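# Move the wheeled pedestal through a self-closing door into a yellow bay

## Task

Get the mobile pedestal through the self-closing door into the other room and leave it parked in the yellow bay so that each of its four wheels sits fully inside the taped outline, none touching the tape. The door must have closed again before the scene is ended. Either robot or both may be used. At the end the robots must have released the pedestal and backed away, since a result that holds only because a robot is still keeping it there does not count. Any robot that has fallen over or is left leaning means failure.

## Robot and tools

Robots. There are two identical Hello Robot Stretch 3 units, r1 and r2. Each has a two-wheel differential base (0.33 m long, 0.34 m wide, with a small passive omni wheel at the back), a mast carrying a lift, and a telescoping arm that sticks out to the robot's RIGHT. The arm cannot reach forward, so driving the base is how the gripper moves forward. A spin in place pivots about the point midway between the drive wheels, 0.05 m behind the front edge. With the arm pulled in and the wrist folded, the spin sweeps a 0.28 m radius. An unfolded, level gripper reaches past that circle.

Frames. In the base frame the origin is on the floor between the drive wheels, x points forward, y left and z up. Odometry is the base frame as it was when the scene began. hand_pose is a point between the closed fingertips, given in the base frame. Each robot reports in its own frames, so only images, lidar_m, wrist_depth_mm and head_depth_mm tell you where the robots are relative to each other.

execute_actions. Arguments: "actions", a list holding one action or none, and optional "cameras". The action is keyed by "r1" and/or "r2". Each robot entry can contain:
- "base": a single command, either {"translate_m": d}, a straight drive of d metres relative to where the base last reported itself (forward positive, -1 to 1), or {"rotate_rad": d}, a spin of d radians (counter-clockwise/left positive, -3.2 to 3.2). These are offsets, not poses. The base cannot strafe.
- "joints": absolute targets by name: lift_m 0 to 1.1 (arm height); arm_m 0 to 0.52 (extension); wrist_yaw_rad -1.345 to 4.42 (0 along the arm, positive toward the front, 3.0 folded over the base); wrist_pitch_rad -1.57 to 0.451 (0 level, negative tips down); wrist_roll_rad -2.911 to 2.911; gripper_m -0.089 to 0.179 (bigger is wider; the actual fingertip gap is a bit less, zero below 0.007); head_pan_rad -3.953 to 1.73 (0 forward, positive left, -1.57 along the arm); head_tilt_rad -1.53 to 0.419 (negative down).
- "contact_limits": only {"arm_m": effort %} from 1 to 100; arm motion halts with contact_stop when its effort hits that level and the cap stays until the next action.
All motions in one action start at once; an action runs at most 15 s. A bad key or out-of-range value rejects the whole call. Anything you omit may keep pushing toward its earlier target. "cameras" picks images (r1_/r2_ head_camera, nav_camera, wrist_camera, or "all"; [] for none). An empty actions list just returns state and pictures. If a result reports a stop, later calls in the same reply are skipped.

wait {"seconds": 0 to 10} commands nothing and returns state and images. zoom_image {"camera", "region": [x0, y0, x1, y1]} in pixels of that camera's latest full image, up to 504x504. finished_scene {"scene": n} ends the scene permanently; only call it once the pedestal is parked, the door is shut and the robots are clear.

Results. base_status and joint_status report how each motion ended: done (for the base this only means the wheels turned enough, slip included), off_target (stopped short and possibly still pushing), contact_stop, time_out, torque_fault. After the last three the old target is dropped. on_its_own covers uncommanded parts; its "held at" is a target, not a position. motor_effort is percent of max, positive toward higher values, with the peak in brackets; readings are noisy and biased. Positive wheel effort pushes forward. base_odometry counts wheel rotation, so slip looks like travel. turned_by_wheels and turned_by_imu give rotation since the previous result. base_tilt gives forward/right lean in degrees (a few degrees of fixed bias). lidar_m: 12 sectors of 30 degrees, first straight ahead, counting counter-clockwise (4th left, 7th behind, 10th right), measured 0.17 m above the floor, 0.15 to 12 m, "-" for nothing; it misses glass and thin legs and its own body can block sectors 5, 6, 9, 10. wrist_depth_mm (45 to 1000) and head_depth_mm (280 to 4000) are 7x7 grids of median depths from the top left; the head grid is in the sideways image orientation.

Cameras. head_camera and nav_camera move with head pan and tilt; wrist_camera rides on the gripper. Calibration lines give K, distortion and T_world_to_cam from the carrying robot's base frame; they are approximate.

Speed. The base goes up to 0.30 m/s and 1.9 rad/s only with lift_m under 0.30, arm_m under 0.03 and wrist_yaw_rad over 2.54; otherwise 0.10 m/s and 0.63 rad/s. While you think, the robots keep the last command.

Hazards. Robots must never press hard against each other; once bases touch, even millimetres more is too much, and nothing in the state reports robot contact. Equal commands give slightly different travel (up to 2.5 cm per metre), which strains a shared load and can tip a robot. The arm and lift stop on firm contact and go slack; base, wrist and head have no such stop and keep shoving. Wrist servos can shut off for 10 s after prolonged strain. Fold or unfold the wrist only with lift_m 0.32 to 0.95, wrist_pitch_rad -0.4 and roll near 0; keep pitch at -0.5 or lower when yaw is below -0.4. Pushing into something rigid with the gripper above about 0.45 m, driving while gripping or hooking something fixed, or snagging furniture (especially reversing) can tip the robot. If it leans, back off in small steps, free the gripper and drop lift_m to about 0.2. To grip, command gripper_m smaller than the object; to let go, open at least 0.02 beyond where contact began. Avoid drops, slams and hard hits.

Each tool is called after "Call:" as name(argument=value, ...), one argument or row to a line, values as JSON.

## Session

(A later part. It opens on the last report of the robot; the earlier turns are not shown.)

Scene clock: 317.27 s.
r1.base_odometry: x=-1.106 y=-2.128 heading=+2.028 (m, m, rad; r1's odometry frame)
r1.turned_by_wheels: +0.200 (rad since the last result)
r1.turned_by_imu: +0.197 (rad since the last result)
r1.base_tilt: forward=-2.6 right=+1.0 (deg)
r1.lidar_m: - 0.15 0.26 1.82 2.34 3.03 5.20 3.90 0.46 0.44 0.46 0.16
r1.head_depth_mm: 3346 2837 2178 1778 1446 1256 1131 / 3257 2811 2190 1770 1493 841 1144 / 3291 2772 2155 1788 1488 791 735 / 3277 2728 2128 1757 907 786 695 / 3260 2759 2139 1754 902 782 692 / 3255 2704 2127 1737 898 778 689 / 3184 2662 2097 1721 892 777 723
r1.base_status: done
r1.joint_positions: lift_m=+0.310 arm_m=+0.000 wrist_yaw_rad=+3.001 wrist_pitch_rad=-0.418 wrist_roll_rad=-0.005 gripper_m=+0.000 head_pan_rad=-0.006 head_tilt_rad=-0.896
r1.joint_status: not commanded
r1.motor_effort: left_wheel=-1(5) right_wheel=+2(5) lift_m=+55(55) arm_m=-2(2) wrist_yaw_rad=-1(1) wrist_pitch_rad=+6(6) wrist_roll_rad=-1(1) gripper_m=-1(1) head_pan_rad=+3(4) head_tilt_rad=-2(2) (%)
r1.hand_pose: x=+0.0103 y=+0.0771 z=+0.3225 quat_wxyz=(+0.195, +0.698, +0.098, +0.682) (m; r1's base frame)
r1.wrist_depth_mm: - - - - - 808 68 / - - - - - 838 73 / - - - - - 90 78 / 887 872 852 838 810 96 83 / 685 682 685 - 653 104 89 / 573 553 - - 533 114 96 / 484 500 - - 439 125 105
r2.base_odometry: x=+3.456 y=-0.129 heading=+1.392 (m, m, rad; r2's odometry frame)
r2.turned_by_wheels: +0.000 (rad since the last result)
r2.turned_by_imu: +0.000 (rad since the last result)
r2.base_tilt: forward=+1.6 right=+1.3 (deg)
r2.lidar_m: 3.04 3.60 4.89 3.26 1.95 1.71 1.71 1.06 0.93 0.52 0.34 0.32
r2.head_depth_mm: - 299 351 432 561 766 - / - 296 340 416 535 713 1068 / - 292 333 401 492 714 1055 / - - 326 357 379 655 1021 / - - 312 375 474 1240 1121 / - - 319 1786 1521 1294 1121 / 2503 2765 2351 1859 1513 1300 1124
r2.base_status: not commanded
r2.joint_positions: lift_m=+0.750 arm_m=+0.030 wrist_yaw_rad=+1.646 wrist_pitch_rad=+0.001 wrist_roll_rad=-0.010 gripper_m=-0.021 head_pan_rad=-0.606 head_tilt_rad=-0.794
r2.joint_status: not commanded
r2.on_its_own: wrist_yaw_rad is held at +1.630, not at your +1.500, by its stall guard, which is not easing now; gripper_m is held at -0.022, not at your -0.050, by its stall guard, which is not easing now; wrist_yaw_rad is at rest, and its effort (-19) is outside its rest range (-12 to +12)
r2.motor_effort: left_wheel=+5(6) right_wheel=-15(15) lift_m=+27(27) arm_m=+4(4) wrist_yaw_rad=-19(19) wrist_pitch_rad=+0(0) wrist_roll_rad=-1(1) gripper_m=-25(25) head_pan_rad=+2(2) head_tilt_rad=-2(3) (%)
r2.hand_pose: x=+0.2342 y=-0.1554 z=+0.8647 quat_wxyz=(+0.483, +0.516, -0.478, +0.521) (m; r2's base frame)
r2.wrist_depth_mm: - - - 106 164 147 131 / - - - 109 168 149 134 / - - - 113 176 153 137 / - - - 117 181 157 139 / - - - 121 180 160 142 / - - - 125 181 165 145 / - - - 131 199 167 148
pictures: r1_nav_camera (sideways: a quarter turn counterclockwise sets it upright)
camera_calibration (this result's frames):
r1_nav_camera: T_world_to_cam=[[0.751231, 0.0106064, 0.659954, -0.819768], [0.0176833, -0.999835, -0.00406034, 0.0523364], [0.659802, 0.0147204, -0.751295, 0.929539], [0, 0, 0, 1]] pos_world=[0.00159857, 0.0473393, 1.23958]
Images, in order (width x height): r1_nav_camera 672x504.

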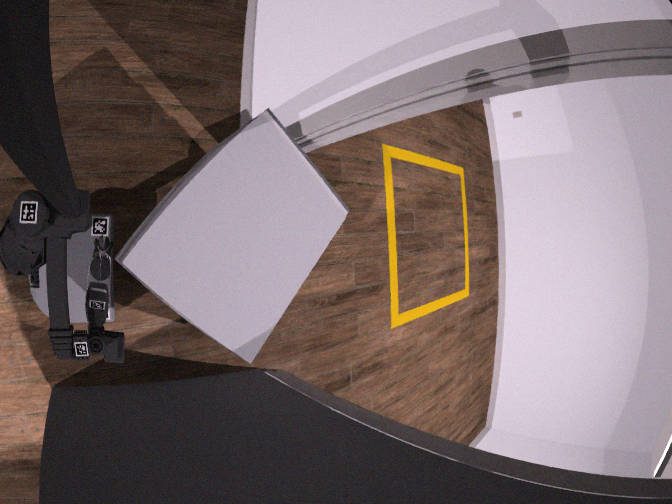

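Call:
execute_actions(
  actions=[
    {"r1":{"base":{"translate_m":-0.3}}},
  ],
  cameras=[],
)

Call:
execute_actions(
  actions=[
    {"r1":{"base":{"rotate_rad":0.95}}},
  ],
  cameras=[],
)

Call:
execute_actions(
  actions=[
    {"r1":{"base":{"translate_m":0.5}}},
  ],
  cameras=[],
)

Call:
execute_actions(
  actions=[
    {"r1":{"base":{"rotate_rad":-1.7}}},
  ],
  cameras=["r1_nav_camera"],
)

Call:
execute_actions(
  actions=[
    {"r1":{"base":{"translate_m":0.42}}},
  ],
  cameras=["r1_nav_camera"],
)

Scene clock: 329.63 s.
r1.base_odometry: x=-0.974 y=-2.397 heading=+2.028 (m, m, rad; r1's odometry frame)
r1.turned_by_wheels: +0.000 (rad since the last result)
r1.turned_by_imu: -0.002 (rad since the last result)
r1.base_tilt: forward=-2.6 right=+1.0 (deg)
r1.lidar_m: 0.35 0.44 1.20 2.27 2.31 2.97 4.90 3.94 2.68 0.44 0.46 0.60
r1.head_depth_mm: 3553 2866 2181 1364 1285 1237 1134 / 3576 2809 2172 1776 1469 1303 1149 / 3516 2784 2171 1763 972 1266 1142 / 3485 2755 2149 1073 909 993 1140 / 3421 2747 2130 1064 903 889 1112 / 3390 2692 2123 1055 920 1208 1126 / 3371 2699 2090 1051 1073 1268 1123
r1.base_status: done
r1.joint_positions: lift_m=+0.310 arm_m=+0.000 wrist_yaw_rad=+3.001 wrist_pitch_rad=-0.418 wrist_roll_rad=-0.005 gripper_m=+0.000 head_pan_rad=-0.006 head_tilt_rad=-0.896
r1.joint_status: not commanded
r1.motor_effort: left_wheel=-1(6) right_wheel=+2(3) lift_m=+54(55) arm_m=-2(2) wrist_yaw_rad=-1(1) wrist_pitch_rad=+6(6) wrist_roll_rad=-1(1) gripper_m=-1(2) head_pan_rad=+4(4) head_tilt_rad=-1(1) (%)
r1.hand_pose: x=+0.0103 y=+0.0771 z=+0.3225 quat_wxyz=(+0.195, +0.698, +0.098, +0.682) (m; r1's base frame)
r1.wrist_depth_mm: - - - - - - 839 / - - - - - - 877 / - - - - - - 918 / 900 863 844 853 813 808 740 / 691 676 677 - 647 641 620 / 579 561 - - 533 520 518 / 484 500 - - 463 444 445
r2.base_odometry: x=+3.456 y=-0.129 heading=+1.392 (m, m, rad; r2's odometry frame)
r2.turned_by_wheels: +0.000 (rad since the last result)
r2.turned_by_imu: -0.001 (rad since the last result)
r2.base_tilt: forward=+1.6 right=+1.3 (deg)
r2.lidar_m: 0.91 3.60 4.86 3.26 1.95 1.71 1.71 1.06 0.93 0.52 0.34 0.31
r2.head_depth_mm: - 299 351 432 559 766 - / - 295 341 416 535 712 1069 / - 292 333 401 491 713 1057 / - - 326 358 379 651 1026 / - - 312 375 475 1213 1121 / - - 319 1090 1240 1217 1121 / 2420 1784 2186 1059 1493 1270 1127
r2.base_status: not commanded
r2.joint_positions: lift_m=+0.750 arm_m=+0.030 wrist_yaw_rad=+1.646 wrist_pitch_rad=+0.001 wrist_roll_rad=-0.010 gripper_m=-0.021 head_pan_rad=-0.606 head_tilt_rad=-0.794
r2.joint_status: not commanded
r2.on_its_own: wrist_yaw_rad is held at +1.630, not at your +1.500, by its stall guard, which is not easing now; gripper_m is held at -0.022, not at your -0.050, by its stall guard, which is not easing now; wrist_yaw_rad is at rest, and its effort (-18) is outside its rest range (-12 to +12)
r2.motor_effort: left_wheel=+5(6) right_wheel=-16(16) lift_m=+28(27) arm_m=+4(4) wrist_yaw_rad=-18(19) wrist_pitch_rad=+0(0) wrist_roll_rad=-2(1) gripper_m=-24(25) head_pan_rad=+2(2) head_tilt_rad=-3(2) (%)
r2.hand_pose: x=+0.2342 y=-0.1554 z=+0.8647 quat_wxyz=(+0.483, +0.516, -0.478, +0.521) (m; r2's base frame)
r2.wrist_depth_mm: - - - 106 164 147 131 / - - - 109 168 151 133 / - - - 113 176 153 136 / - - - 117 180 157 139 / - - - 121 180 161 142 / - - - 125 180 165 145 / - - - 131 199 168 148
pictures: none
No camera images: the call's "cameras" was empty. Leave "cameras" out to get every camera's image.

Scene clock: 332.13 s.
r1.base_odometry: x=-0.974 y=-2.397 heading=+2.978 (m, m, rad; r1's odometry frame)
r1.turned_by_wheels: +0.950 (rad since the last result)
r1.turned_by_imu: +0.937 (rad since the last result)
r1.base_tilt: forward=-2.6 right=+1.0 (deg)
r1.lidar_m: 1.10 2.09 2.28 2.74 4.94 4.52 2.80 0.44 0.45 0.57 0.36 0.38
r1.head_depth_mm: 914 1001 1109 1118 923 816 789 / 997 1106 1249 1420 1237 1137 1050 / 1099 1247 1427 1639 1490 1298 1147 / 1244 1421 1655 1765 1489 1284 1138 / 1407 1645 1940 1747 1478 1280 1129 / 1637 1952 2102 1730 1470 1273 1131 / 1930 2316 2088 1727 1457 1271 1125
r1.base_status: done
r1.joint_positions: lift_m=+0.310 arm_m=+0.000 wrist_yaw_rad=+3.001 wrist_pitch_rad=-0.418 wrist_roll_rad=-0.005 gripper_m=+0.000 head_pan_rad=-0.006 head_tilt_rad=-0.896
r1.joint_status: not commanded
r1.motor_effort: left_wheel=-1(5) right_wheel=+1(4) lift_m=+55(55) arm_m=-2(2) wrist_yaw_rad=-1(1) wrist_pitch_rad=+6(6) wrist_roll_rad=-1(1) gripper_m=-1(0) head_pan_rad=+3(4) head_tilt_rad=-2(2) (%)
r1.hand_pose: x=+0.0103 y=+0.0771 z=+0.3225 quat_wxyz=(+0.195, +0.698, +0.098, +0.682) (m; r1's base frame)
r1.wrist_depth_mm: - - - - - - - / - - - - - - - / - - - - - - - / 902 868 819 829 812 792 775 / 698 688 691 - 633 621 618 / 568 566 - - 529 528 521 / 482 501 - - 463 445 446
r2.base_odometry: x=+3.456 y=-0.129 heading=+1.392 (m, m, rad; r2's odometry frame)
r2.turned_by_wheels: +0.000 (rad since the last result)
r2.turned_by_imu: +0.000 (rad since the last result)
r2.base_tilt: forward=+1.6 right=+1.3 (deg)
r2.lidar_m: 0.82 3.60 4.87 3.28 1.95 1.71 1.71 1.06 0.93 0.52 0.34 0.32
r2.head_depth_mm: - 299 350 431 561 765 - / - 295 341 416 534 712 1070 / - 292 332 401 492 717 1055 / - - 326 357 379 652 1024 / - - 312 375 475 1158 1119 / - - 319 1788 1264 1206 1122 / 2504 2795 2358 994 949 1272 1125
r2.base_status: not commanded
r2.joint_positions: lift_m=+0.750 arm_m=+0.030 wrist_yaw_rad=+1.646 wrist_pitch_rad=+0.001 wrist_roll_rad=-0.010 gripper_m=-0.021 head_pan_rad=-0.606 head_tilt_rad=-0.794
r2.joint_status: not commanded
r2.on_its_own: wrist_yaw_rad is held at +1.630, not at your +1.500, by its stall guard, which is not easing now; gripper_m is held at -0.022, not at your -0.050, by its stall guard, which is not easing now; wrist_yaw_rad is at rest, and its effort (-19) is outside its rest range (-12 to +12)
r2.motor_effort: left_wheel=+5(6) right_wheel=-16(15) lift_m=+28(28) arm_m=+4(4) wrist_yaw_rad=-19(19) wrist_pitch_rad=-1(0) wrist_roll_rad=-1(1) gripper_m=-24(24) head_pan_rad=+2(1) head_tilt_rad=-3(2) (%)
r2.hand_pose: x=+0.2342 y=-0.1554 z=+0.8647 quat_wxyz=(+0.483, +0.516, -0.478, +0.521) (m; r2's base frame)
r2.wrist_depth_mm: - - - 106 164 146 131 / - - - 109 168 150 133 / - - - 113 176 154 136 / - - - 118 181 157 138 / - - - 121 180 160 142 / - - - 125 181 165 145 / - - - 132 199 167 148
pictures: none
No camera images: the call's "cameras" was empty. Leave "cameras" out to get every camera's image.

Scene clock: 338.37 s.
r1.base_odometry: x=-1.467 y=-2.316 heading=+2.978 (m, m, rad; r1's odometry frame)
r1.turned_by_wheels: +0.000 (rad since the last result)
r1.turned_by_imu: +0.004 (rad since the last result)
r1.base_tilt: forward=-2.6 right=+1.1 (deg)
r1.lidar_m: 0.71 1.36 1.90 2.30 4.37 5.18 3.20 0.85 0.29 0.28 0.30 0.59
r1.head_depth_mm: 572 629 700 786 899 1048 827 / 629 698 786 896 1045 1229 1148 / 696 783 894 1045 1253 1290 1144 / 782 891 1045 1242 1432 1288 1134 / 890 1035 1243 1529 1475 1284 1128 / 1031 1238 1541 1699 1473 1278 1125 / 1219 1522 1919 1734 1456 1273 1126
r1.base_status: done
r1.joint_positions: lift_m=+0.310 arm_m=+0.000 wrist_yaw_rad=+3.001 wrist_pitch_rad=-0.418 wrist_roll_rad=-0.005 gripper_m=+0.000 head_pan_rad=-0.006 head_tilt_rad=-0.896
r1.joint_status: not commanded
r1.motor_effort: left_wheel=-1(4) right_wheel=+1(4) lift_m=+55(55) arm_m=-3(2) wrist_yaw_rad=-1(1) wrist_pitch_rad=+6(6) wrist_roll_rad=-1(1) gripper_m=-1(2) head_pan_rad=+4(4) head_tilt_rad=-1(2) (%)
r1.hand_pose: x=+0.0103 y=+0.0771 z=+0.3225 quat_wxyz=(+0.195, +0.698, +0.098, +0.682) (m; r1's base frame)
r1.wrist_depth_mm: - - - - - - - / - - - - - - - / - - - - - - - / 885 877 844 811 800 785 776 / 682 677 664 - 639 625 624 / 575 562 - - 525 532 523 / 472 496 - - 462 453 448
r2.base_odometry: x=+3.456 y=-0.129 heading=+1.392 (m, m, rad; r2's odometry frame)
r2.turned_by_wheels: +0.000 (rad since the last result)
r2.turned_by_imu: -0.001 (rad since the last result)
r2.base_tilt: forward=+1.6 right=+1.3 (deg)
r2.lidar_m: 3.06 3.58 4.88 3.28 1.95 1.71 1.71 1.06 0.93 0.52 0.34 0.31
r2.head_depth_mm: - 299 351 432 560 767 - / - 295 340 415 534 713 1072 / - 292 333 402 491 715 1058 / - - 325 358 379 652 1024 / - - 312 375 474 1236 1124 / - - 319 1785 1519 1288 1129 / 2499 2797 2344 1857 1522 1300 1127
r2.base_status: not commanded
r2.joint_positions: lift_m=+0.750 arm_m=+0.030 wrist_yaw_rad=+1.646 wrist_pitch_rad=+0.001 wrist_roll_rad=-0.010 gripper_m=-0.021 head_pan_rad=-0.606 head_tilt_rad=-0.794
r2.joint_status: not commanded
r2.on_its_own: wrist_yaw_rad is held at +1.630, not at your +1.500, by its stall guard, which is not easing now; gripper_m is held at -0.022, not at your -0.050, by its stall guard, which is not easing now; wrist_yaw_rad is at rest, and its effort (-18) is outside its rest range (-12 to +12)
r2.motor_effort: left_wheel=+5(5) right_wheel=-16(15) lift_m=+28(28) arm_m=+4(4) wrist_yaw_rad=-18(19) wrist_pitch_rad=+0(0) wrist_roll_rad=-1(1) gripper_m=-24(24) head_pan_rad=+2(2) head_tilt_rad=-3(3) (%)
r2.hand_pose: x=+0.2342 y=-0.1554 z=+0.8647 quat_wxyz=(+0.483, +0.516, -0.478, +0.521) (m; r2's base frame)
r2.wrist_depth_mm: - - - 106 164 147 131 / - - - 109 168 150 134 / - - - 113 176 154 136 / - - - 117 180 157 139 / - - - 121 180 160 142 / - - - 125 180 165 145 / - - - 132 199 167 148
pictures: none
No camera images: the call's "cameras" was empty. Leave "cameras" out to get every camera's image.

Scene clock: 342.00 s.
r1.base_odometry: x=-1.467 y=-2.316 heading=+1.278 (m, m, rad; r1's odometry frame)
r1.turned_by_wheels: -1.700 (rad since the last result)
r1.turned_by_imu: -1.677 (rad since the last result)
r1.base_tilt: forward=-2.7 right=+1.0 (deg)
r1.lidar_m: 0.28 0.29 0.38 0.66 1.09 1.89 2.13 3.52 5.23 3.44 0.84 0.30
r1.head_depth_mm: 831 917 1020 1148 1328 1304 1160 / 929 1024 1139 1299 1352 798 1110 / 3273 1222 1347 1458 913 790 1016 / 3474 2788 2152 1742 909 787 1006 / 3723 2764 2123 1741 902 783 993 / 3623 2711 2105 1740 896 780 983 / 3530 2667 2099 1723 895 778 973
r1.base_status: done
r1.joint_positions: lift_m=+0.310 arm_m=+0.000 wrist_yaw_rad=+3.001 wrist_pitch_rad=-0.418 wrist_roll_rad=-0.005 gripper_m=+0.000 head_pan_rad=-0.006 head_tilt_rad=-0.896
r1.joint_status: not commanded
r1.motor_effort: left_wheel=+2(6) right_wheel=-1(5) lift_m=+55(55) arm_m=-3(3) wrist_yaw_rad=-1(1) wrist_pitch_rad=+6(6) wrist_roll_rad=-1(1) gripper_m=-2(2) head_pan_rad=+3(4) head_tilt_rad=-3(1) (%)
r1.hand_pose: x=+0.0103 y=+0.0771 z=+0.3225 quat_wxyz=(+0.195, +0.698, +0.098, +0.682) (m; r1's base frame)
r1.wrist_depth_mm: - - 843 691 598 511 278 / - - 964 778 635 398 284 / - - - 857 684 409 289 / 876 882 855 835 722 419 298 / 694 671 683 - 666 435 304 / 562 562 - - 532 451 314 / 484 500 - - 457 445 318
r2.base_odometry: x=+3.456 y=-0.129 heading=+1.392 (m, m, rad; r2's odometry frame)
r2.turned_by_wheels: +0.000 (rad since the last result)
r2.turned_by_imu: +0.000 (rad since the last result)
r2.base_tilt: forward=+1.6 right=+1.2 (deg)
r2.lidar_m: 3.06 3.60 4.86 3.29 1.95 1.71 1.71 1.06 0.93 0.52 0.34 0.32
r2.head_depth_mm: - 299 351 432 562 766 - / - 295 341 416 534 713 1073 / - 292 332 401 491 716 1058 / - - 326 358 378 654 1026 / - - 312 375 474 1242 1123 / - - 319 1785 1525 1295 1124 / 2520 2790 2344 1861 1525 1302 1129
r2.base_status: not commanded
r2.joint_positions: lift_m=+0.750 arm_m=+0.030 wrist_yaw_rad=+1.646 wrist_pitch_rad=+0.001 wrist_roll_rad=-0.010 gripper_m=-0.021 head_pan_rad=-0.606 head_tilt_rad=-0.794
r2.joint_status: not commanded
r2.on_its_own: wrist_yaw_rad is held at +1.630, not at your +1.500, by its stall guard, which is not easing now; gripper_m is held at -0.022, not at your -0.050, by its stall guard, which is not easing now; wrist_yaw_rad is at rest, and its effort (-19) is outside its rest range (-12 to +12)
r2.motor_effort: left_wheel=+5(5) right_wheel=-15(15) lift_m=+28(27) arm_m=+4(4) wrist_yaw_rad=-19(18) wrist_pitch_rad=+0(0) wrist_roll_rad=-1(1) gripper_m=-24(25) head_pan_rad=+2(2) head_tilt_rad=-3(3) (%)
r2.hand_pose: x=+0.2342 y=-0.1554 z=+0.8647 quat_wxyz=(+0.483, +0.516, -0.478, +0.521) (m; r2's base frame)
r2.wrist_depth_mm: - - - 105 164 147 131 / - - - 109 168 150 134 / - - - 113 175 153 136 / - - - 117 180 157 139 / - - - 121 180 161 142 / - - - 125 181 164 145 / - - - 132 199 167 148
pictures: r1_nav_camera (sideways: a quarter turn counterclockwise sets it upright)
camera_calibration (this result's frames):
r1_nav_camera: T_world_to_cam=[[0.751231, 0.0106064, 0.659954, -0.819768], [0.0176834, -0.999835, -0.00406034, 0.0523364], [0.659802, 0.0147205, -0.751295, 0.929539], [0, 0, 0, 1]] pos_world=[0.00159857, 0.0473393, 1.23958]
Images, in order (width x height): r1_nav_camera 672x504.

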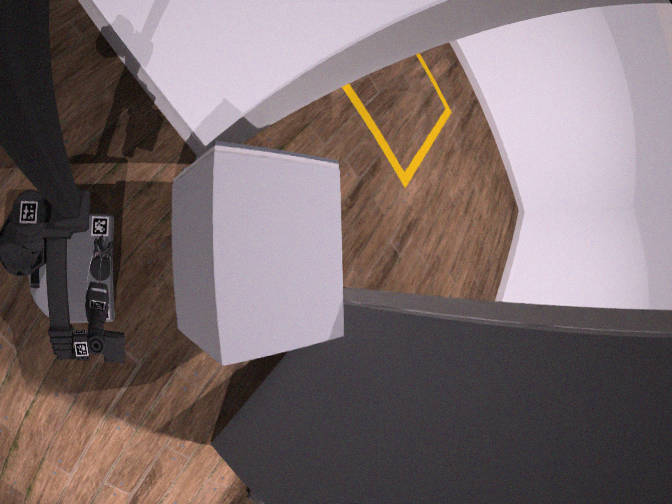

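Scene clock: 347.17 s.
r1.base_odometry: x=-1.346 y=-1.914 heading=+1.278 (m, m, rad; r1's odometry frame)
r1.turned_by_wheels: +0.000 (rad since the last result)
r1.turned_by_imu: +0.012 (rad since the last result)
r1.base_tilt: forward=-2.7 right=+1.0 (deg)
r1.lidar_m: - - 0.15 0.19 0.58 2.19 2.49 4.18 5.48 0.22 0.15 -
r1.head_depth_mm: 586 629 678 765 875 1025 1131 / 665 718 799 885 1001 828 702 / 2979 2792 2083 1153 1235 790 698 / 3266 2723 2146 1748 1480 785 696 / 3534 2740 2132 1739 1486 784 692 / 3472 2719 2141 1740 1468 779 689 / 3244 2720 2107 1716 1470 778 687
r1.base_status: done
r1.joint_positions: lift_m=+0.310 arm_m=+0.000 wrist_yaw_rad=+3.003 wrist_pitch_rad=-0.418 wrist_roll_rad=-0.005 gripper_m=+0.000 head_pan_rad=-0.005 head_tilt_rad=-0.896
r1.joint_status: not commanded
r1.motor_effort: left_wheel=+18(51) right_wheel=+3(14) lift_m=+51(55) arm_m=-2(2) wrist_yaw_rad=-3(5) wrist_pitch_rad=+7(7) wrist_roll_rad=-1(1) gripper_m=-1(2) head_pan_rad=+3(3) head_tilt_rad=-1(3) (%)
r1.hand_pose: x=+0.0097 y=+0.0771 z=+0.3224 quat_wxyz=(+0.194, +0.698, +0.099, +0.682) (m; r1's base frame)
r1.wrist_depth_mm: 921 - 480 406 131 80 57 / - - 526 439 138 82 58 / - 961 574 484 144 84 59 / 915 857 639 545 152 86 60 / 695 686 669 - 156 89 62 / 579 562 - - 138 91 63 / 484 497 - - 208 94 64
r2.base_odometry: x=+3.456 y=-0.129 heading=+1.392 (m, m, rad; r2's odometry frame)
r2.turned_by_wheels: +0.000 (rad since the last result)
r2.turned_by_imu: -0.001 (rad since the last result)
r2.base_tilt: forward=+1.6 right=+1.2 (deg)
r2.lidar_m: 3.05 3.59 4.87 3.27 1.95 1.71 1.71 1.06 0.93 0.52 0.34 0.32
r2.head_depth_mm: - 299 351 432 560 765 - / - 295 340 416 534 711 1074 / - 292 333 401 491 714 1058 / - - 326 358 379 652 1026 / - - 312 375 475 1231 1122 / - - 319 1797 1518 1294 1127 / 2511 2832 2370 1841 1526 1294 1127
r2.base_status: not commanded
r2.joint_positions: lift_m=+0.750 arm_m=+0.030 wrist_yaw_rad=+1.646 wrist_pitch_rad=+0.001 wrist_roll_rad=-0.010 gripper_m=-0.021 head_pan_rad=-0.606 head_tilt_rad=-0.794
r2.joint_status: not commanded
r2.on_its_own: wrist_yaw_rad is held at +1.630, not at your +1.500, by its stall guard, which is not easing now; gripper_m is held at -0.022, not at your -0.050, by its stall guard, which is not easing now; wrist_yaw_rad is at rest, and its effort (-18) is outside its rest range (-12 to +12)
r2.motor_effort: left_wheel=+5(5) right_wheel=-16(15) lift_m=+28(27) arm_m=+4(4) wrist_yaw_rad=-18(19) wrist_pitch_rad=+0(0) wrist_roll_rad=-1(1) gripper_m=-26(25) head_pan_rad=+2(2) head_tilt_rad=-2(2) (%)
r2.hand_pose: x=+0.2342 y=-0.1554 z=+0.8647 quat_wxyz=(+0.483, +0.516, -0.478, +0.521) (m; r2's base frame)
r2.wrist_depth_mm: - - - 106 164 146 131 / - - - 109 167 150 133 / - - - 113 175 153 136 / - - - 117 180 157 139 / - - - 121 179 161 142 / - - - 125 181 164 145 / - - - 132 199 167 148
pictures: r1_nav_camera (sideways: a quarter turn counterclockwise sets it upright)
camera_calibration (this result's frames):
r1_nav_camera: T_world_to_cam=[[0.751044, 0.0109378, 0.660161, -0.820038], [0.0181243, -0.999828, -0.00405388, 0.0523253], [0.660003, 0.0150096, -0.751113, 0.929301], [0, 0, 0, 1]] pos_world=[0.00159496, 0.0473372, 1.23958]
Images, in order (width x height): r1_nav_camera 672x504.

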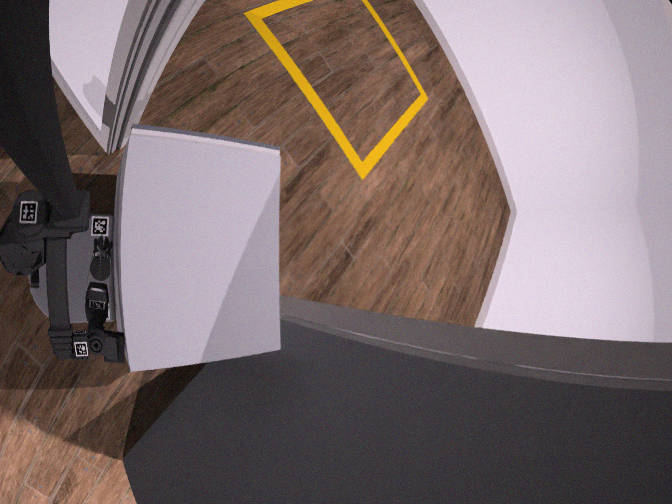

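Call:
execute_actions(
  actions=[
    {"r1":{"base":{"translate_m":-0.4},"joints":{"lift_m":0.27}}},
  ],
  cameras=[],
)

Call:
execute_actions(
  actions=[
    {"r1":{"base":{"rotate_rad":-1.32}}},
  ],
  cameras=[],
)

Call:
execute_actions(
  actions=[
    {"r1":{"base":{"translate_m":0.5}}},
  ],
  cameras=[],
)

Call:
execute_actions(
  actions=[
    {"r1":{"base":{"rotate_rad":2.17},"joints":{"lift_m":0.31}}},
  ],
  cameras=["r1_nav_camera"],
)

Call:
execute_actions(
  actions=[
    {"r1":{"base":{"translate_m":0.7}}},
  ],
  cameras=["r1_nav_camera"],
)

Scene clock: 358.83 s.
r1.base_odometry: x=-1.461 y=-2.297 heading=+1.278 (m, m, rad; r1's odometry frame)
r1.turned_by_wheels: +0.000 (rad since the last result)
r1.turned_by_imu: -0.003 (rad since the last result)
r1.base_tilt: forward=-2.6 right=+1.0 (deg)
r1.lidar_m: 0.45 0.46 0.56 0.66 1.09 1.91 2.17 3.58 5.26 3.40 0.83 0.47
r1.head_depth_mm: 827 907 1006 1138 1306 1302 1151 / 924 1013 1125 1270 1363 1281 1147 / 3293 2479 1382 1081 908 1050 1142 / 3480 2766 2173 1071 905 1052 1129 / 3683 2675 2134 1064 904 1062 1133 / 3718 2720 2105 1059 901 1058 1132 / 3461 2652 2089 1083 898 1078 1130
r1.base_status: done
r1.joint_positions: lift_m=+0.270 arm_m=+0.000 wrist_yaw_rad=+3.002 wrist_pitch_rad=-0.418 wrist_roll_rad=-0.005 gripper_m=+0.000 head_pan_rad=-0.005 head_tilt_rad=-0.896
r1.joint_status: all done
r1.motor_effort: left_wheel=+1(13) right_wheel=+0(6) lift_m=+29(48) arm_m=-2(2) wrist_yaw_rad=-2(3) wrist_pitch_rad=+7(6) wrist_roll_rad=-1(1) gripper_m=-2(1) head_pan_rad=+3(3) head_tilt_rad=-2(3) (%)
r1.hand_pose: x=+0.0100 y=+0.0771 z=+0.2831 quat_wxyz=(+0.195, +0.698, +0.099, +0.682) (m; r1's base frame)
r1.wrist_depth_mm: - - 859 712 589 508 - / - - 934 763 619 537 - / - - 987 844 693 583 472 / 808 783 772 752 689 637 474 / 623 624 613 - 584 563 505 / 522 522 - - 479 473 469 / 456 - - - 416 408 406
r2.base_odometry: x=+3.456 y=-0.129 heading=+1.392 (m, m, rad; r2's odometry frame)
r2.turned_by_wheels: +0.000 (rad since the last result)
r2.turned_by_imu: -0.001 (rad since the last result)
r2.base_tilt: forward=+1.6 right=+1.2 (deg)
r2.lidar_m: 3.05 3.58 4.89 3.27 1.95 1.71 1.72 1.06 0.93 0.52 0.34 0.32
r2.head_depth_mm: - 299 351 432 561 765 - / - 295 340 415 533 712 1070 / - 292 333 401 492 716 1056 / - - 326 358 379 652 1030 / - - 313 375 474 1236 1121 / - - 319 1792 1517 1293 1124 / 2525 2802 2370 1846 1536 1300 1131
r2.base_status: not commanded
r2.joint_positions: lift_m=+0.750 arm_m=+0.030 wrist_yaw_rad=+1.646 wrist_pitch_rad=+0.001 wrist_roll_rad=-0.010 gripper_m=-0.021 head_pan_rad=-0.606 head_tilt_rad=-0.794
r2.joint_status: not commanded
r2.on_its_own: wrist_yaw_rad is held at +1.630, not at your +1.500, by its stall guard, which is not easing now; gripper_m is held at -0.022, not at your -0.050, by its stall guard, which is not easing now; wrist_yaw_rad is at rest, and its effort (-19) is outside its rest range (-12 to +12)
r2.motor_effort: left_wheel=+5(5) right_wheel=-15(15) lift_m=+28(27) arm_m=+4(4) wrist_yaw_rad=-19(18) wrist_pitch_rad=+0(0) wrist_roll_rad=-1(1) gripper_m=-24(25) head_pan_rad=+2(1) head_tilt_rad=-3(3) (%)
r2.hand_pose: x=+0.2342 y=-0.1554 z=+0.8647 quat_wxyz=(+0.483, +0.516, -0.478, +0.521) (m; r2's base frame)
r2.wrist_depth_mm: - - - 106 164 147 131 / - - - 109 167 150 133 / - - - 113 175 154 136 / - - - 117 180 158 139 / - - - 121 180 160 142 / - - - 125 181 164 146 / - - - 131 199 167 148
pictures: none
No camera images: the call's "cameras" was empty. Leave "cameras" out to get every camera's image.

Scene clock: 361.00 s.
r1.base_odometry: x=-1.461 y=-2.297 heading=-0.042 (m, m, rad; r1's odometry frame)
r1.turned_by_wheels: -1.320 (rad since the last result)
r1.turned_by_imu: -1.295 (rad since the last result)
r1.base_tilt: forward=-2.6 right=+1.0 (deg)
r1.lidar_m: 0.85 0.83 0.45 0.45 0.52 0.60 0.80 1.90 1.96 2.62 5.25 4.21
r1.head_depth_mm: 3594 2865 2204 1806 1502 1304 1150 / 3434 2785 2182 1788 1498 1305 1146 / 3198 2801 2164 1765 1489 1287 1141 / 3026 2776 2145 1760 1487 1291 1136 / 2882 2720 2062 1654 1451 1282 1130 / 725 822 954 1153 1387 1278 1127 / 691 785 905 1072 1317 1270 1122
r1.base_status: done
r1.joint_positions: lift_m=+0.270 arm_m=+0.000 wrist_yaw_rad=+3.002 wrist_pitch_rad=-0.418 wrist_roll_rad=-0.005 gripper_m=+0.000 head_pan_rad=-0.005 head_tilt_rad=-0.896
r1.joint_status: not commanded
r1.motor_effort: left_wheel=+2(9) right_wheel=+0(3) lift_m=+29(29) arm_m=-2(2) wrist_yaw_rad=-2(2) wrist_pitch_rad=+6(7) wrist_roll_rad=-1(1) gripper_m=-2(1) head_pan_rad=+3(4) head_tilt_rad=-2(3) (%)
r1.hand_pose: x=+0.0100 y=+0.0771 z=+0.2831 quat_wxyz=(+0.195, +0.698, +0.099, +0.682) (m; r1's base frame)
r1.wrist_depth_mm: 432 - 475 453 442 439 666 / 461 - 520 499 475 484 692 / 494 528 572 549 521 786 735 / 520 584 626 600 590 678 688 / 543 588 613 - 581 575 566 / 507 530 - - 485 481 469 / 453 - - - 417 411 405
r2.base_odometry: x=+3.456 y=-0.129 heading=+1.392 (m, m, rad; r2's odometry frame)
r2.turned_by_wheels: +0.000 (rad since the last result)
r2.turned_by_imu: +0.000 (rad since the last result)
r2.base_tilt: forward=+1.6 right=+1.2 (deg)
r2.lidar_m: 3.05 3.59 4.89 3.26 1.95 1.70 1.71 1.06 0.93 0.52 0.34 0.32
r2.head_depth_mm: - 299 351 431 560 765 - / - 295 340 416 533 713 1072 / - 292 333 401 490 714 1056 / - - 325 357 379 651 1025 / - - 313 375 474 1232 1124 / - - 319 1774 1523 1289 1128 / 2511 2797 2366 1857 1529 1304 1126
r2.base_status: not commanded
r2.joint_positions: lift_m=+0.750 arm_m=+0.030 wrist_yaw_rad=+1.646 wrist_pitch_rad=+0.001 wrist_roll_rad=-0.010 gripper_m=-0.021 head_pan_rad=-0.606 head_tilt_rad=-0.794
r2.joint_status: not commanded
r2.on_its_own: wrist_yaw_rad is held at +1.630, not at your +1.500, by its stall guard, which is not easing now; gripper_m is held at -0.022, not at your -0.050, by its stall guard, which is not easing now; wrist_yaw_rad is at rest, and its effort (-19) is outside its rest range (-12 to +12)
r2.motor_effort: left_wheel=+5(5) right_wheel=-16(15) lift_m=+28(27) arm_m=+4(4) wrist_yaw_rad=-19(19) wrist_pitch_rad=+0(1) wrist_roll_rad=-1(1) gripper_m=-25(25) head_pan_rad=+2(2) head_tilt_rad=-3(2) (%)
r2.hand_pose: x=+0.2342 y=-0.1554 z=+0.8647 quat_wxyz=(+0.483, +0.516, -0.478, +0.521) (m; r2's base frame)
r2.wrist_depth_mm: - - - 106 164 146 131 / - - - 109 169 150 134 / - - - 113 176 154 136 / - - - 117 181 157 139 / - - - 121 180 161 142 / - - - 125 181 164 145 / - - - 131 200 167 148
pictures: none
No camera images: the call's "cameras" was empty. Leave "cameras" out to get every camera's image.

Scene clock: 364.23 s.
r1.base_odometry: x=-0.962 y=-2.318 heading=-0.042 (m, m, rad; r1's odometry frame)
r1.turned_by_wheels: +0.000 (rad since the last result)
r1.turned_by_imu: +0.004 (rad since the last result)
r1.base_tilt: forward=-2.6 right=+1.0 (deg)
r1.lidar_m: 2.56 0.39 0.41 0.52 0.47 0.65 1.16 2.33 2.40 3.22 4.98 3.57
r1.head_depth_mm: 3132 2833 2194 1783 1513 1307 1153 / 2872 2810 2161 1777 1507 1298 1143 / 2720 2776 2164 1764 1491 1294 1148 / 2563 2741 2137 1749 1490 1291 1140 / 2446 2643 2146 1742 1478 1282 1137 / 2303 2522 2112 1640 1318 893 1099 / 708 797 1920 487 565 733 1038
r1.base_status: done
r1.joint_positions: lift_m=+0.270 arm_m=+0.000 wrist_yaw_rad=+3.002 wrist_pitch_rad=-0.418 wrist_roll_rad=-0.005 gripper_m=+0.000 head_pan_rad=-0.005 head_tilt_rad=-0.896
r1.joint_status: not commanded
r1.motor_effort: left_wheel=+1(9) right_wheel=+0(3) lift_m=+29(29) arm_m=-2(2) wrist_yaw_rad=-2(3) wrist_pitch_rad=+7(7) wrist_roll_rad=-1(1) gripper_m=-3(2) head_pan_rad=+4(4) head_tilt_rad=-2(1) (%)
r1.hand_pose: x=+0.0100 y=+0.0771 z=+0.2831 quat_wxyz=(+0.195, +0.698, +0.099, +0.682) (m; r1's base frame)
r1.wrist_depth_mm: 382 - 644 688 490 382 308 / 420 - 697 771 525 405 327 / 465 448 735 882 569 422 338 / 521 500 714 755 616 448 355 / 595 563 616 - 573 485 374 / 527 522 - - 486 462 395 / 453 - - - 419 411 406
r2.base_odometry: x=+3.456 y=-0.129 heading=+1.392 (m, m, rad; r2's odometry frame)
r2.turned_by_wheels: +0.000 (rad since the last result)
r2.turned_by_imu: +0.000 (rad since the last result)
r2.base_tilt: forward=+1.6 right=+1.2 (deg)
r2.lidar_m: 3.05 3.60 4.89 3.27 1.95 1.71 1.71 1.06 0.93 0.52 0.34 0.32
r2.head_depth_mm: - 299 351 432 561 766 - / - 295 340 416 535 712 1071 / - 292 333 401 492 714 1054 / - - 326 357 379 652 1024 / - - 313 375 474 1239 1117 / - - 319 1743 1448 1296 1126 / 2515 2804 2367 1849 1530 1301 1127
r2.base_status: not commanded
r2.joint_positions: lift_m=+0.750 arm_m=+0.030 wrist_yaw_rad=+1.646 wrist_pitch_rad=+0.001 wrist_roll_rad=-0.010 gripper_m=-0.021 head_pan_rad=-0.606 head_tilt_rad=-0.794
r2.joint_status: not commanded
r2.on_its_own: wrist_yaw_rad is held at +1.630, not at your +1.500, by its stall guard, which is not easing now; gripper_m is held at -0.022, not at your -0.050, by its stall guard, which is not easing now; wrist_yaw_rad is at rest, and its effort (-19) is outside its rest range (-12 to +12)
r2.motor_effort: left_wheel=+5(6) right_wheel=-15(15) lift_m=+28(28) arm_m=+4(3) wrist_yaw_rad=-19(19) wrist_pitch_rad=+0(1) wrist_roll_rad=-1(1) gripper_m=-25(24) head_pan_rad=+2(3) head_tilt_rad=-3(1) (%)
r2.hand_pose: x=+0.2342 y=-0.1554 z=+0.8647 quat_wxyz=(+0.483, +0.516, -0.478, +0.521) (m; r2's base frame)
r2.wrist_depth_mm: - - - 106 163 147 131 / - - - 109 167 150 134 / - - - 113 175 154 136 / - - - 117 181 157 139 / - - - 121 180 161 142 / - - - 125 181 164 144 / - - - 132 198 167 148
pictures: none
No camera images: the call's "cameras" was empty. Leave "cameras" out to get every camera's image.

Scene clock: 368.07 s.
r1.base_odometry: x=-0.962 y=-2.318 heading=+2.128 (m, m, rad; r1's odometry frame)
r1.turned_by_wheels: +2.170 (rad since the last result)
r1.turned_by_imu: +2.138 (rad since the last result)
r1.base_tilt: forward=-2.5 right=+1.0 (deg)
r1.lidar_m: 0.41 0.72 1.23 2.33 2.44 3.42 4.98 3.38 0.84 0.39 0.42 0.47
r1.head_depth_mm: 3381 2879 2188 1797 1305 1259 1122 / 3433 2829 2176 1082 978 1276 1151 / 3384 2789 2171 1077 912 1154 1139 / 3417 2784 2161 1076 926 1067 1142 / 3454 2721 2145 1063 1028 1255 1137 / 3388 2707 2120 1108 1380 1282 1127 / 3447 2681 1137 1264 1434 1270 1123
r1.base_status: done
r1.joint_positions: lift_m=+0.310 arm_m=+0.000 wrist_yaw_rad=+3.002 wrist_pitch_rad=-0.418 wrist_roll_rad=-0.005 gripper_m=+0.000 head_pan_rad=-0.005 head_tilt_rad=-0.896
r1.joint_status: all done
r1.motor_effort: left_wheel=-1(7) right_wheel=+1(6) lift_m=+60(62) arm_m=-2(2) wrist_yaw_rad=-2(3) wrist_pitch_rad=+7(7) wrist_roll_rad=-1(1) gripper_m=-2(1) head_pan_rad=+4(3) head_tilt_rad=-2(3) (%)
r1.hand_pose: x=+0.0100 y=+0.0771 z=+0.3221 quat_wxyz=(+0.195, +0.698, +0.099, +0.682) (m; r1's base frame)
r1.wrist_depth_mm: - - - - - - 873 / - - - - - - 902 / - - - - - - 894 / 888 859 833 834 796 791 776 / 697 679 672 - 644 631 629 / 578 557 - - 527 528 520 / 489 502 - - 460 453 445
r2.base_odometry: x=+3.456 y=-0.129 heading=+1.392 (m, m, rad; r2's odometry frame)
r2.turned_by_wheels: +0.000 (rad since the last result)
r2.turned_by_imu: +0.000 (rad since the last result)
r2.base_tilt: forward=+1.6 right=+1.3 (deg)
r2.lidar_m: 3.05 3.60 4.88 3.28 1.95 1.71 1.71 1.06 0.93 0.52 0.34 0.32
r2.head_depth_mm: - 299 351 432 560 765 - / - 296 341 416 534 711 1074 / - 292 332 401 491 715 1056 / - - 325 358 380 653 1024 / - - 312 375 473 1178 1119 / - - 319 1022 1273 1217 1121 / 2423 2810 2369 1798 1492 1295 1125
r2.base_status: not commanded
r2.joint_positions: lift_m=+0.750 arm_m=+0.030 wrist_yaw_rad=+1.646 wrist_pitch_rad=+0.001 wrist_roll_rad=-0.010 gripper_m=-0.021 head_pan_rad=-0.606 head_tilt_rad=-0.794
r2.joint_status: not commanded
r2.on_its_own: wrist_yaw_rad is held at +1.630, not at your +1.500, by its stall guard, which is not easing now; gripper_m is held at -0.022, not at your -0.050, by its stall guard, which is not easing now; wrist_yaw_rad is at rest, and its effort (-18) is outside its rest range (-12 to +12)
r2.motor_effort: left_wheel=+6(6) right_wheel=-16(15) lift_m=+28(28) arm_m=+4(4) wrist_yaw_rad=-18(19) wrist_pitch_rad=-1(0) wrist_roll_rad=-1(1) gripper_m=-26(24) head_pan_rad=+2(2) head_tilt_rad=-3(3) (%)
r2.hand_pose: x=+0.2342 y=-0.1554 z=+0.8647 quat_wxyz=(+0.483, +0.516, -0.478, +0.521) (m; r2's base frame)
r2.wrist_depth_mm: - - - 106 164 147 131 / - - - 109 168 150 134 / - - - 113 176 153 136 / - - - 118 181 157 139 / - - - 121 180 160 142 / - - - 125 181 165 145 / - - - 131 198 166 148
pictures: r1_nav_camera (sideways: a quarter turn counterclockwise sets it upright)
camera_calibration (this result's frames):
r1_nav_camera: T_world_to_cam=[[0.751044, 0.010938, 0.660161, -0.820038], [0.0181245, -0.999828, -0.00405389, 0.0523253], [0.660003, 0.0150098, -0.751113, 0.929301], [0, 0, 0, 1]] pos_world=[0.00159495, 0.0473372, 1.23958]
Images, in order (width x height): r1_nav_camera 672x504.

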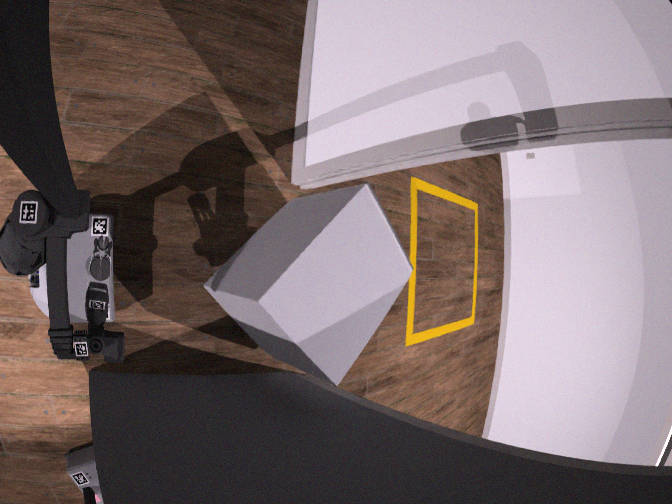

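Scene clock: 376.10 s.
r1.base_odometry: x=-1.332 y=-1.724 heading=+2.128 (m, m, rad; r1's odometry frame)
r1.turned_by_wheels: +0.000 (rad since the last result)
r1.turned_by_imu: -0.013 (rad since the last result)
r1.base_tilt: forward=-2.6 right=+1.0 (deg)
r1.lidar_m: 0.16 0.16 0.41 0.61 2.41 3.36 5.69 0.61 0.48 0.47 0.51 -
r1.head_depth_mm: 2789 2850 2212 1792 1513 798 1128 / 2779 2808 2181 1786 1506 793 712 / 2808 2803 2173 1769 914 789 697 / 2828 2765 2157 1752 910 787 695 / 2851 2759 2116 1750 898 780 693 / 2856 2708 2132 1740 897 778 919 / 2812 2667 2087 1727 1460 807 1121
r1.base_status: done
r1.joint_positions: lift_m=+0.310 arm_m=+0.000 wrist_yaw_rad=+3.000 wrist_pitch_rad=-0.419 wrist_roll_rad=-0.005 gripper_m=+0.000 head_pan_rad=-0.005 head_tilt_rad=-0.895
r1.joint_status: not commanded
r1.motor_effort: left_wheel=+3(15) right_wheel=+8(24) lift_m=+58(60) arm_m=-3(2) wrist_yaw_rad=-1(2) wrist_pitch_rad=+7(7) wrist_roll_rad=-1(1) gripper_m=-2(1) head_pan_rad=+4(4) head_tilt_rad=-2(3) (%)
r1.hand_pose: x=+0.0104 y=+0.0770 z=+0.3221 quat_wxyz=(+0.196, +0.698, +0.098, +0.681) (m; r1's base frame)
r1.wrist_depth_mm: - - - - 417 - - / - - - - 450 - - / - - - - 496 - 316 / 899 864 827 820 542 770 252 / 679 683 691 - 604 619 208 / 569 556 - - 527 505 179 / 481 503 - - 458 431 156
r2.base_odometry: x=+3.456 y=-0.129 heading=+1.392 (m, m, rad; r2's odometry frame)
r2.turned_by_wheels: +0.000 (rad since the last result)
r2.turned_by_imu: -0.001 (rad since the last result)
r2.base_tilt: forward=+1.6 right=+1.2 (deg)
r2.lidar_m: 3.04 3.61 4.87 3.28 1.95 1.71 1.71 1.06 0.93 0.52 0.34 0.32
r2.head_depth_mm: - 299 351 431 559 764 - / - 295 341 416 534 712 1071 / - 292 333 402 491 713 1061 / - - 325 358 379 653 1022 / - - 312 375 474 1231 1120 / - - 319 1788 1509 1287 1126 / 2500 2804 2350 1855 1527 1298 1131
r2.base_status: not commanded
r2.joint_positions: lift_m=+0.750 arm_m=+0.030 wrist_yaw_rad=+1.646 wrist_pitch_rad=+0.001 wrist_roll_rad=-0.010 gripper_m=-0.021 head_pan_rad=-0.606 head_tilt_rad=-0.794
r2.joint_status: not commanded
r2.on_its_own: wrist_yaw_rad is held at +1.630, not at your +1.500, by its stall guard, which is not easing now; gripper_m is held at -0.022, not at your -0.050, by its stall guard, which is not easing now; wrist_yaw_rad is at rest, and its effort (-19) is outside its rest range (-12 to +12)
r2.motor_effort: left_wheel=+5(5) right_wheel=-16(16) lift_m=+27(27) arm_m=+4(4) wrist_yaw_rad=-19(19) wrist_pitch_rad=+0(1) wrist_roll_rad=-1(1) gripper_m=-25(24) head_pan_rad=+2(2) head_tilt_rad=-3(2) (%)
r2.hand_pose: x=+0.2342 y=-0.1554 z=+0.8647 quat_wxyz=(+0.483, +0.516, -0.478, +0.521) (m; r2's base frame)
r2.wrist_depth_mm: - - - 106 164 147 131 / - - - 109 167 150 134 / - - - 113 175 153 136 / - - - 117 181 157 139 / - - - 121 180 161 141 / - - - 125 179 164 145 / - - - 131 199 167 148
pictures: r1_nav_camera (sideways: a quarter turn counterclockwise sets it upright)
camera_calibration (this result's frames):
r1_nav_camera: T_world_to_cam=[[0.75095, 0.010982, 0.660267, -0.820175], [0.0181831, -0.999826, -0.00405059, 0.0523206], [0.660108, 0.0150475, -0.75102, 0.929179], [0, 0, 0, 1]] pos_world=[0.001601, 0.0473369, 1.23958]
Images, in order (width x height): r1_nav_camera 672x504.

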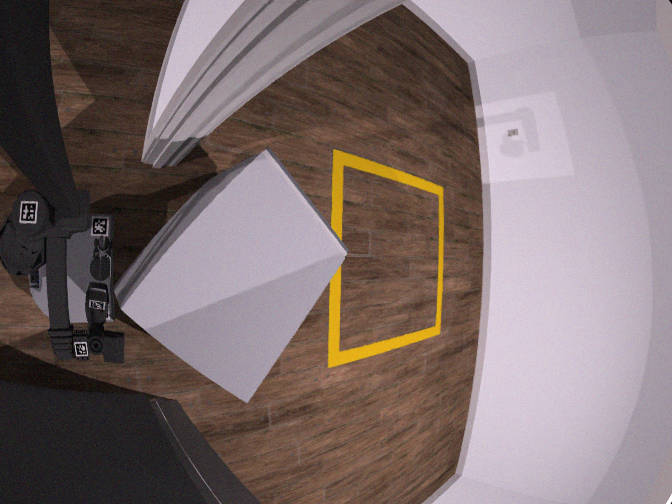

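Bay centre ~1.55 ahead; pedestal centre ~0.38.

Call:
execute_actions(
  actions=[
    {"r1":{"base":{"translate_m":1.0}}},
  ],
  cameras=["r1_nav_camera"],
)

Call:
execute_actions(
  actions=[
    {"r1":{"base":{"translate_m":0.2}}},
  ],
  cameras=[],
)

Call:
execute_actions(
  actions=[
    {"r1":{"base":{"translate_m":-0.5}},"r2":{"joints":{"gripper_m":0.1}}},
  ],
  cameras=["r1_nav_camera","r2_nav_camera"],
)

Scene clock: 393.60 s.
r1.base_odometry: x=-1.861 y=-0.875 heading=+2.128 (m, m, rad; r1's odometry frame)
r1.turned_by_wheels: +0.000 (rad since the last result)
r1.turned_by_imu: +0.007 (rad since the last result)
r1.base_tilt: forward=-2.6 right=+1.0 (deg)
r1.lidar_m: - - 0.15 2.29 1.01 0.81 1.59 0.91 1.06 2.48 2.58 -
r1.head_depth_mm: 1853 2134 2197 1790 1502 1307 1155 / 1867 2123 2193 1764 1503 1297 1147 / 1876 2163 2163 1763 1495 789 720 / 1882 2185 2140 1763 1494 789 693 / 1886 2163 2130 1749 903 784 694 / 1897 2183 2111 1732 898 780 688 / 1910 2216 2101 1723 895 778 687
r1.base_status: done
r1.joint_positions: lift_m=+0.310 arm_m=+0.000 wrist_yaw_rad=+3.000 wrist_pitch_rad=-0.419 wrist_roll_rad=-0.005 gripper_m=+0.000 head_pan_rad=-0.005 head_tilt_rad=-0.895
r1.joint_status: not commanded
r1.motor_effort: left_wheel=+2(11) right_wheel=+9(20) lift_m=+58(58) arm_m=-2(3) wrist_yaw_rad=-1(1) wrist_pitch_rad=+7(6) wrist_roll_rad=-1(1) gripper_m=-2(1) head_pan_rad=+3(3) head_tilt_rad=-2(2) (%)
r1.hand_pose: x=+0.0104 y=+0.0770 z=+0.3221 quat_wxyz=(+0.196, +0.698, +0.098, +0.681) (m; r1's base frame)
r1.wrist_depth_mm: - - - - 420 136 81 / - - - - 401 134 80 / 967 - - - 389 131 80 / 869 851 853 813 373 130 79 / 700 676 668 - 358 129 78 / 568 563 - - 235 127 78 / 480 495 - - 439 126 77
r2.base_odometry: x=+3.456 y=-0.129 heading=+1.392 (m, m, rad; r2's odometry frame)
r2.turned_by_wheels: +0.000 (rad since the last result)
r2.turned_by_imu: -0.002 (rad since the last result)
r2.base_tilt: forward=+1.7 right=+1.2 (deg)
r2.lidar_m: 3.05 3.61 4.89 3.28 1.95 1.71 1.71 1.06 0.93 0.52 0.34 0.32
r2.head_depth_mm: - 299 351 432 561 764 - / - 295 341 416 534 714 1070 / - 292 332 401 491 714 1059 / - - 326 358 379 654 1023 / - - 312 375 474 1232 1117 / - - 319 1784 1532 1295 1123 / 2536 2804 2346 1847 1527 1295 1128
r2.base_status: not commanded
r2.joint_positions: lift_m=+0.750 arm_m=+0.030 wrist_yaw_rad=+1.646 wrist_pitch_rad=+0.001 wrist_roll_rad=-0.010 gripper_m=-0.021 head_pan_rad=-0.606 head_tilt_rad=-0.794
r2.joint_status: not commanded
r2.on_its_own: wrist_yaw_rad is held at +1.630, not at your +1.500, by its stall guard, which is not easing now; gripper_m is held at -0.022, not at your -0.050, by its stall guard, which is not easing now; wrist_yaw_rad is at rest, and its effort (-19) is outside its rest range (-12 to +12)
r2.motor_effort: left_wheel=+5(6) right_wheel=-15(16) lift_m=+28(28) arm_m=+4(4) wrist_yaw_rad=-19(19) wrist_pitch_rad=+1(1) wrist_roll_rad=-1(1) gripper_m=-24(25) head_pan_rad=+2(2) head_tilt_rad=-3(3) (%)
r2.hand_pose: x=+0.2342 y=-0.1554 z=+0.8647 quat_wxyz=(+0.483, +0.516, -0.478, +0.521) (m; r2's base frame)
r2.wrist_depth_mm: - - - 106 164 147 131 / - - - 109 168 150 134 / - - - 113 177 154 136 / - - - 117 180 158 139 / - - - 121 179 160 142 / - - - 125 180 164 145 / - - - 131 200 168 148
pictures: r1_nav_camera (sideways: a quarter turn counterclockwise sets it upright)
camera_calibration (this result's frames):
r1_nav_camera: T_world_to_cam=[[0.75095, 0.010982, 0.660267, -0.820175], [0.018183, -0.999826, -0.00405059, 0.0523206], [0.660108, 0.0150475, -0.75102, 0.929179], [0, 0, 0, 1]] pos_world=[0.00160101, 0.0473369, 1.23958]
Images, in order (width x height): r1_nav_camera 672x504.

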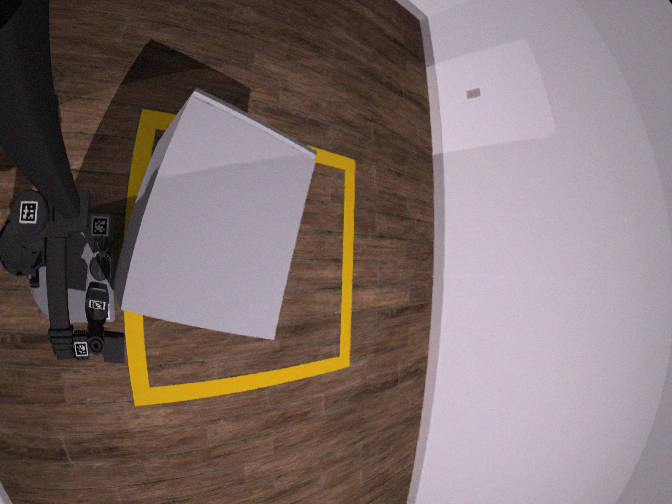

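Scene clock: 396.53 s.
r1.base_odometry: x=-1.967 y=-0.705 heading=+2.129 (m, m, rad; r1's odometry frame)
r1.turned_by_wheels: +0.001 (rad since the last result)
r1.turned_by_imu: +0.003 (rad since the last result)
r1.base_tilt: forward=-2.6 right=+1.0 (deg)
r1.lidar_m: - - 0.15 0.19 1.28 0.98 1.65 1.07 1.35 2.48 2.60 -
r1.head_depth_mm: 1667 1908 2114 1798 1518 1308 1156 / 1676 1923 2129 1774 1502 1302 1155 / 1675 1935 2127 1767 1490 1270 1129 / 1690 1943 2140 1762 1487 785 696 / 1706 1964 2140 1738 1470 783 693 / 1702 1974 2133 1735 1481 779 690 / 1730 1991 2097 1715 1454 776 685
r1.base_status: done
r1.joint_positions: lift_m=+0.310 arm_m=+0.000 wrist_yaw_rad=+3.000 wrist_pitch_rad=-0.419 wrist_roll_rad=-0.005 gripper_m=+0.000 head_pan_rad=-0.005 head_tilt_rad=-0.895
r1.joint_status: not commanded
r1.on_its_own: left_wheel is at rest, and its effort (+24) is outside its rest range (-18 to +18)
r1.motor_effort: left_wheel=+24(41) right_wheel=+0(15) lift_m=+58(58) arm_m=-2(3) wrist_yaw_rad=-1(1) wrist_pitch_rad=+7(6) wrist_roll_rad=-1(1) gripper_m=-1(0) head_pan_rad=+4(3) head_tilt_rad=-2(1) (%)
r1.hand_pose: x=+0.0104 y=+0.0769 z=+0.3221 quat_wxyz=(+0.196, +0.698, +0.098, +0.681) (m; r1's base frame)
r1.wrist_depth_mm: - - - 377 130 78 56 / - - - 433 136 80 57 / - - - 511 141 82 58 / 895 888 855 758 149 85 60 / 695 674 656 - 154 87 61 / 574 572 - - 136 90 62 / 488 494 - - 203 92 63
r2.base_odometry: x=+3.456 y=-0.129 heading=+1.392 (m, m, rad; r2's odometry frame)
r2.turned_by_wheels: +0.000 (rad since the last result)
r2.turned_by_imu: +0.000 (rad since the last result)
r2.base_tilt: forward=+1.6 right=+1.2 (deg)
r2.lidar_m: 3.06 3.60 4.88 3.29 1.95 1.71 1.71 1.06 0.93 0.52 0.34 0.32
r2.head_depth_mm: - 299 351 432 561 766 - / - 295 340 416 534 712 1076 / - 292 332 402 492 716 1061 / - - 326 358 379 654 1027 / - - 312 375 475 1233 1123 / - - 319 1786 1522 1293 1123 / 2510 2788 2352 1848 1528 1297 1126
r2.base_status: not commanded
r2.joint_positions: lift_m=+0.750 arm_m=+0.030 wrist_yaw_rad=+1.646 wrist_pitch_rad=+0.001 wrist_roll_rad=-0.010 gripper_m=-0.021 head_pan_rad=-0.606 head_tilt_rad=-0.794
r2.joint_status: not commanded
r2.on_its_own: wrist_yaw_rad is held at +1.630, not at your +1.500, by its stall guard, which is not easing now; gripper_m is held at -0.022, not at your -0.050, by its stall guard, which is not easing now; wrist_yaw_rad is at rest, and its effort (-19) is outside its rest range (-12 to +12)
r2.motor_effort: left_wheel=+5(6) right_wheel=-15(16) lift_m=+28(28) arm_m=+4(4) wrist_yaw_rad=-19(18) wrist_pitch_rad=+0(0) wrist_roll_rad=-1(1) gripper_m=-25(26) head_pan_rad=+2(2) head_tilt_rad=-2(2) (%)
r2.hand_pose: x=+0.2342 y=-0.1554 z=+0.8647 quat_wxyz=(+0.483, +0.516, -0.478, +0.521) (m; r2's base frame)
r2.wrist_depth_mm: - - - 106 163 147 131 / - - - 109 168 150 133 / - - - 113 175 154 136 / - - - 117 181 157 139 / - - - 121 181 161 142 / - - - 125 181 164 145 / - - - 131 198 167 148
pictures: none
No camera images: the call's "cameras" was empty. Leave "cameras" out to get every camera's image.

Scene clock: 402.77 s.
r1.base_odometry: x=-1.702 y=-1.129 heading=+2.129 (m, m, rad; r1's odometry frame)
r1.turned_by_wheels: +0.000 (rad since the last result)
r1.turned_by_imu: -0.003 (rad since the last result)
r1.base_tilt: forward=-2.6 right=+1.0 (deg)
r1.lidar_m: 0.55 0.57 2.38 1.56 0.58 0.57 0.60 0.61 0.69 1.82 2.57 2.47
r1.head_depth_mm: 2134 2449 2205 1799 1514 1303 1150 / 2143 2416 2168 1783 1503 1300 1148 / 2150 2464 2170 1728 1462 1293 1144 / 2162 2472 2145 1072 971 1240 1137 / 2176 2446 2115 1067 965 1235 1129 / 2163 2469 2109 1060 960 1228 1131 / 2173 2447 2076 1053 958 1222 1126
r1.base_status: done
r1.joint_positions: lift_m=+0.310 arm_m=+0.000 wrist_yaw_rad=+3.000 wrist_pitch_rad=-0.419 wrist_roll_rad=-0.005 gripper_m=+0.000 head_pan_rad=-0.005 head_tilt_rad=-0.895
r1.joint_status: not commanded
r1.motor_effort: left_wheel=+0(19) right_wheel=+1(3) lift_m=+58(57) arm_m=-2(2) wrist_yaw_rad=-1(1) wrist_pitch_rad=+7(7) wrist_roll_rad=-1(1) gripper_m=-2(2) head_pan_rad=+3(3) head_tilt_rad=-3(2) (%)
r1.hand_pose: x=+0.0104 y=+0.0769 z=+0.3221 quat_wxyz=(+0.196, +0.698, +0.098, +0.681) (m; r1's base frame)
r1.wrist_depth_mm: 583 - - - - - - / 578 - - - - - 565 / 570 744 - - - - 568 / 549 751 839 811 803 792 585 / 534 645 680 - 654 634 595 / 546 557 - - 527 526 517 / 481 504 - - 457 453 448
r2.base_odometry: x=+3.456 y=-0.129 heading=+1.391 (m, m, rad; r2's odometry frame)
r2.turned_by_wheels: -0.001 (rad since the last result)
r2.turned_by_imu: -0.001 (rad since the last result)
r2.base_tilt: forward=+1.5 right=+1.3 (deg)
r2.lidar_m: 3.06 3.60 4.87 3.28 1.95 1.71 1.71 1.06 0.93 0.93 1.02 1.96
r2.head_depth_mm: 1110 1179 1327 1485 1488 1295 - / 1618 1765 1963 1706 1495 1304 1063 / 2025 2263 2231 1823 1535 1276 1115 / 2633 2891 2304 1832 1497 1280 1115 / 2684 2893 2328 1845 1521 1277 1118 / 2600 2866 2344 1836 1518 1302 1121 / 2504 2784 2343 1851 1529 1296 1129
r2.base_status: not commanded
r2.joint_positions: lift_m=+0.750 arm_m=+0.030 wrist_yaw_rad=+1.633 wrist_pitch_rad=-0.014 wrist_roll_rad=-0.010 gripper_m=+0.100 head_pan_rad=-0.606 head_tilt_rad=-0.794
r2.joint_status: all done
r2.on_its_own: wrist_yaw_rad is held at +1.630, not at your +1.500, by its stall guard, which is not easing now
r2.motor_effort: left_wheel=+1(5) right_wheel=-2(16) lift_m=+28(28) arm_m=+2(4) wrist_yaw_rad=-3(19) wrist_pitch_rad=+7(7) wrist_roll_rad=-1(1) gripper_m=+1(96) head_pan_rad=+2(1) head_tilt_rad=-1(2) (%)
r2.hand_pose: x=+0.2340 y=-0.1590 z=+0.8609 quat_wxyz=(+0.491, +0.516, -0.478, +0.514) (m; r2's base frame)
r2.wrist_depth_mm: - - - - - - - / - - - - - - - / - - - - - - - / - - - - - - - / - - - - - - - / - - - - - - - / - - - - - - -
pictures: r1_nav_camera (sideways: a quarter turn counterclockwise sets it upright), r2_nav_camera (sideways: a quarter turn counterclockwise sets it upright)
camera_calibration (this result's frames):
r1_nav_camera: T_world_to_cam=[[0.75095, 0.0109818, 0.660267, -0.820175], [0.0181827, -0.999826, -0.00405059, 0.0523206], [0.660108, 0.0150473, -0.75102, 0.929179], [0, 0, 0, 1]] pos_world=[0.00160103, 0.0473369, 1.23958]
r2_nav_camera: T_world_to_cam=[[0.606325, -0.390391, 0.692795, -0.867643], [-0.523905, -0.85151, -0.0213123, 0.080304], [0.598242, -0.350036, -0.72082, 0.883614], [0, 0, 0, 1]] pos_world=[0.0395309, 0.0389566, 1.23974]
Images, in order (width x height): r1_nav_camera 672x504, r2_nav_camera 672x504.

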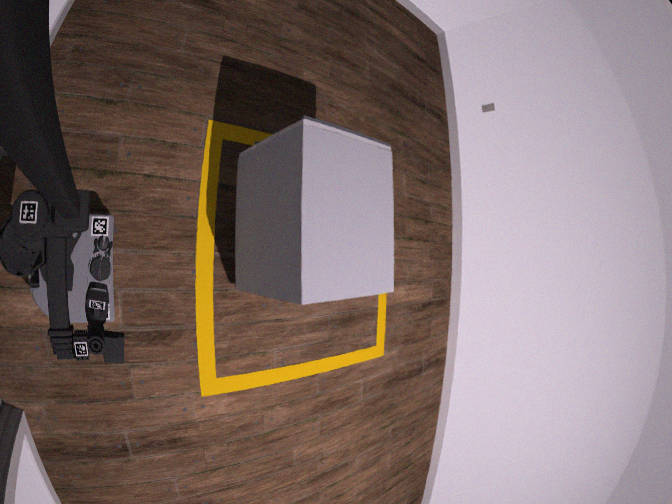

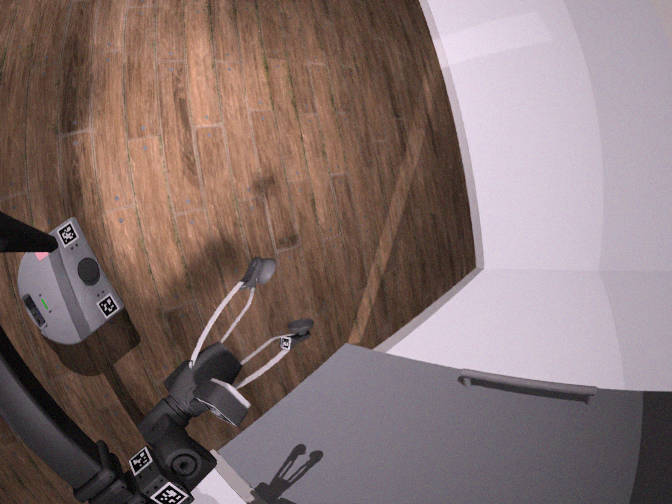

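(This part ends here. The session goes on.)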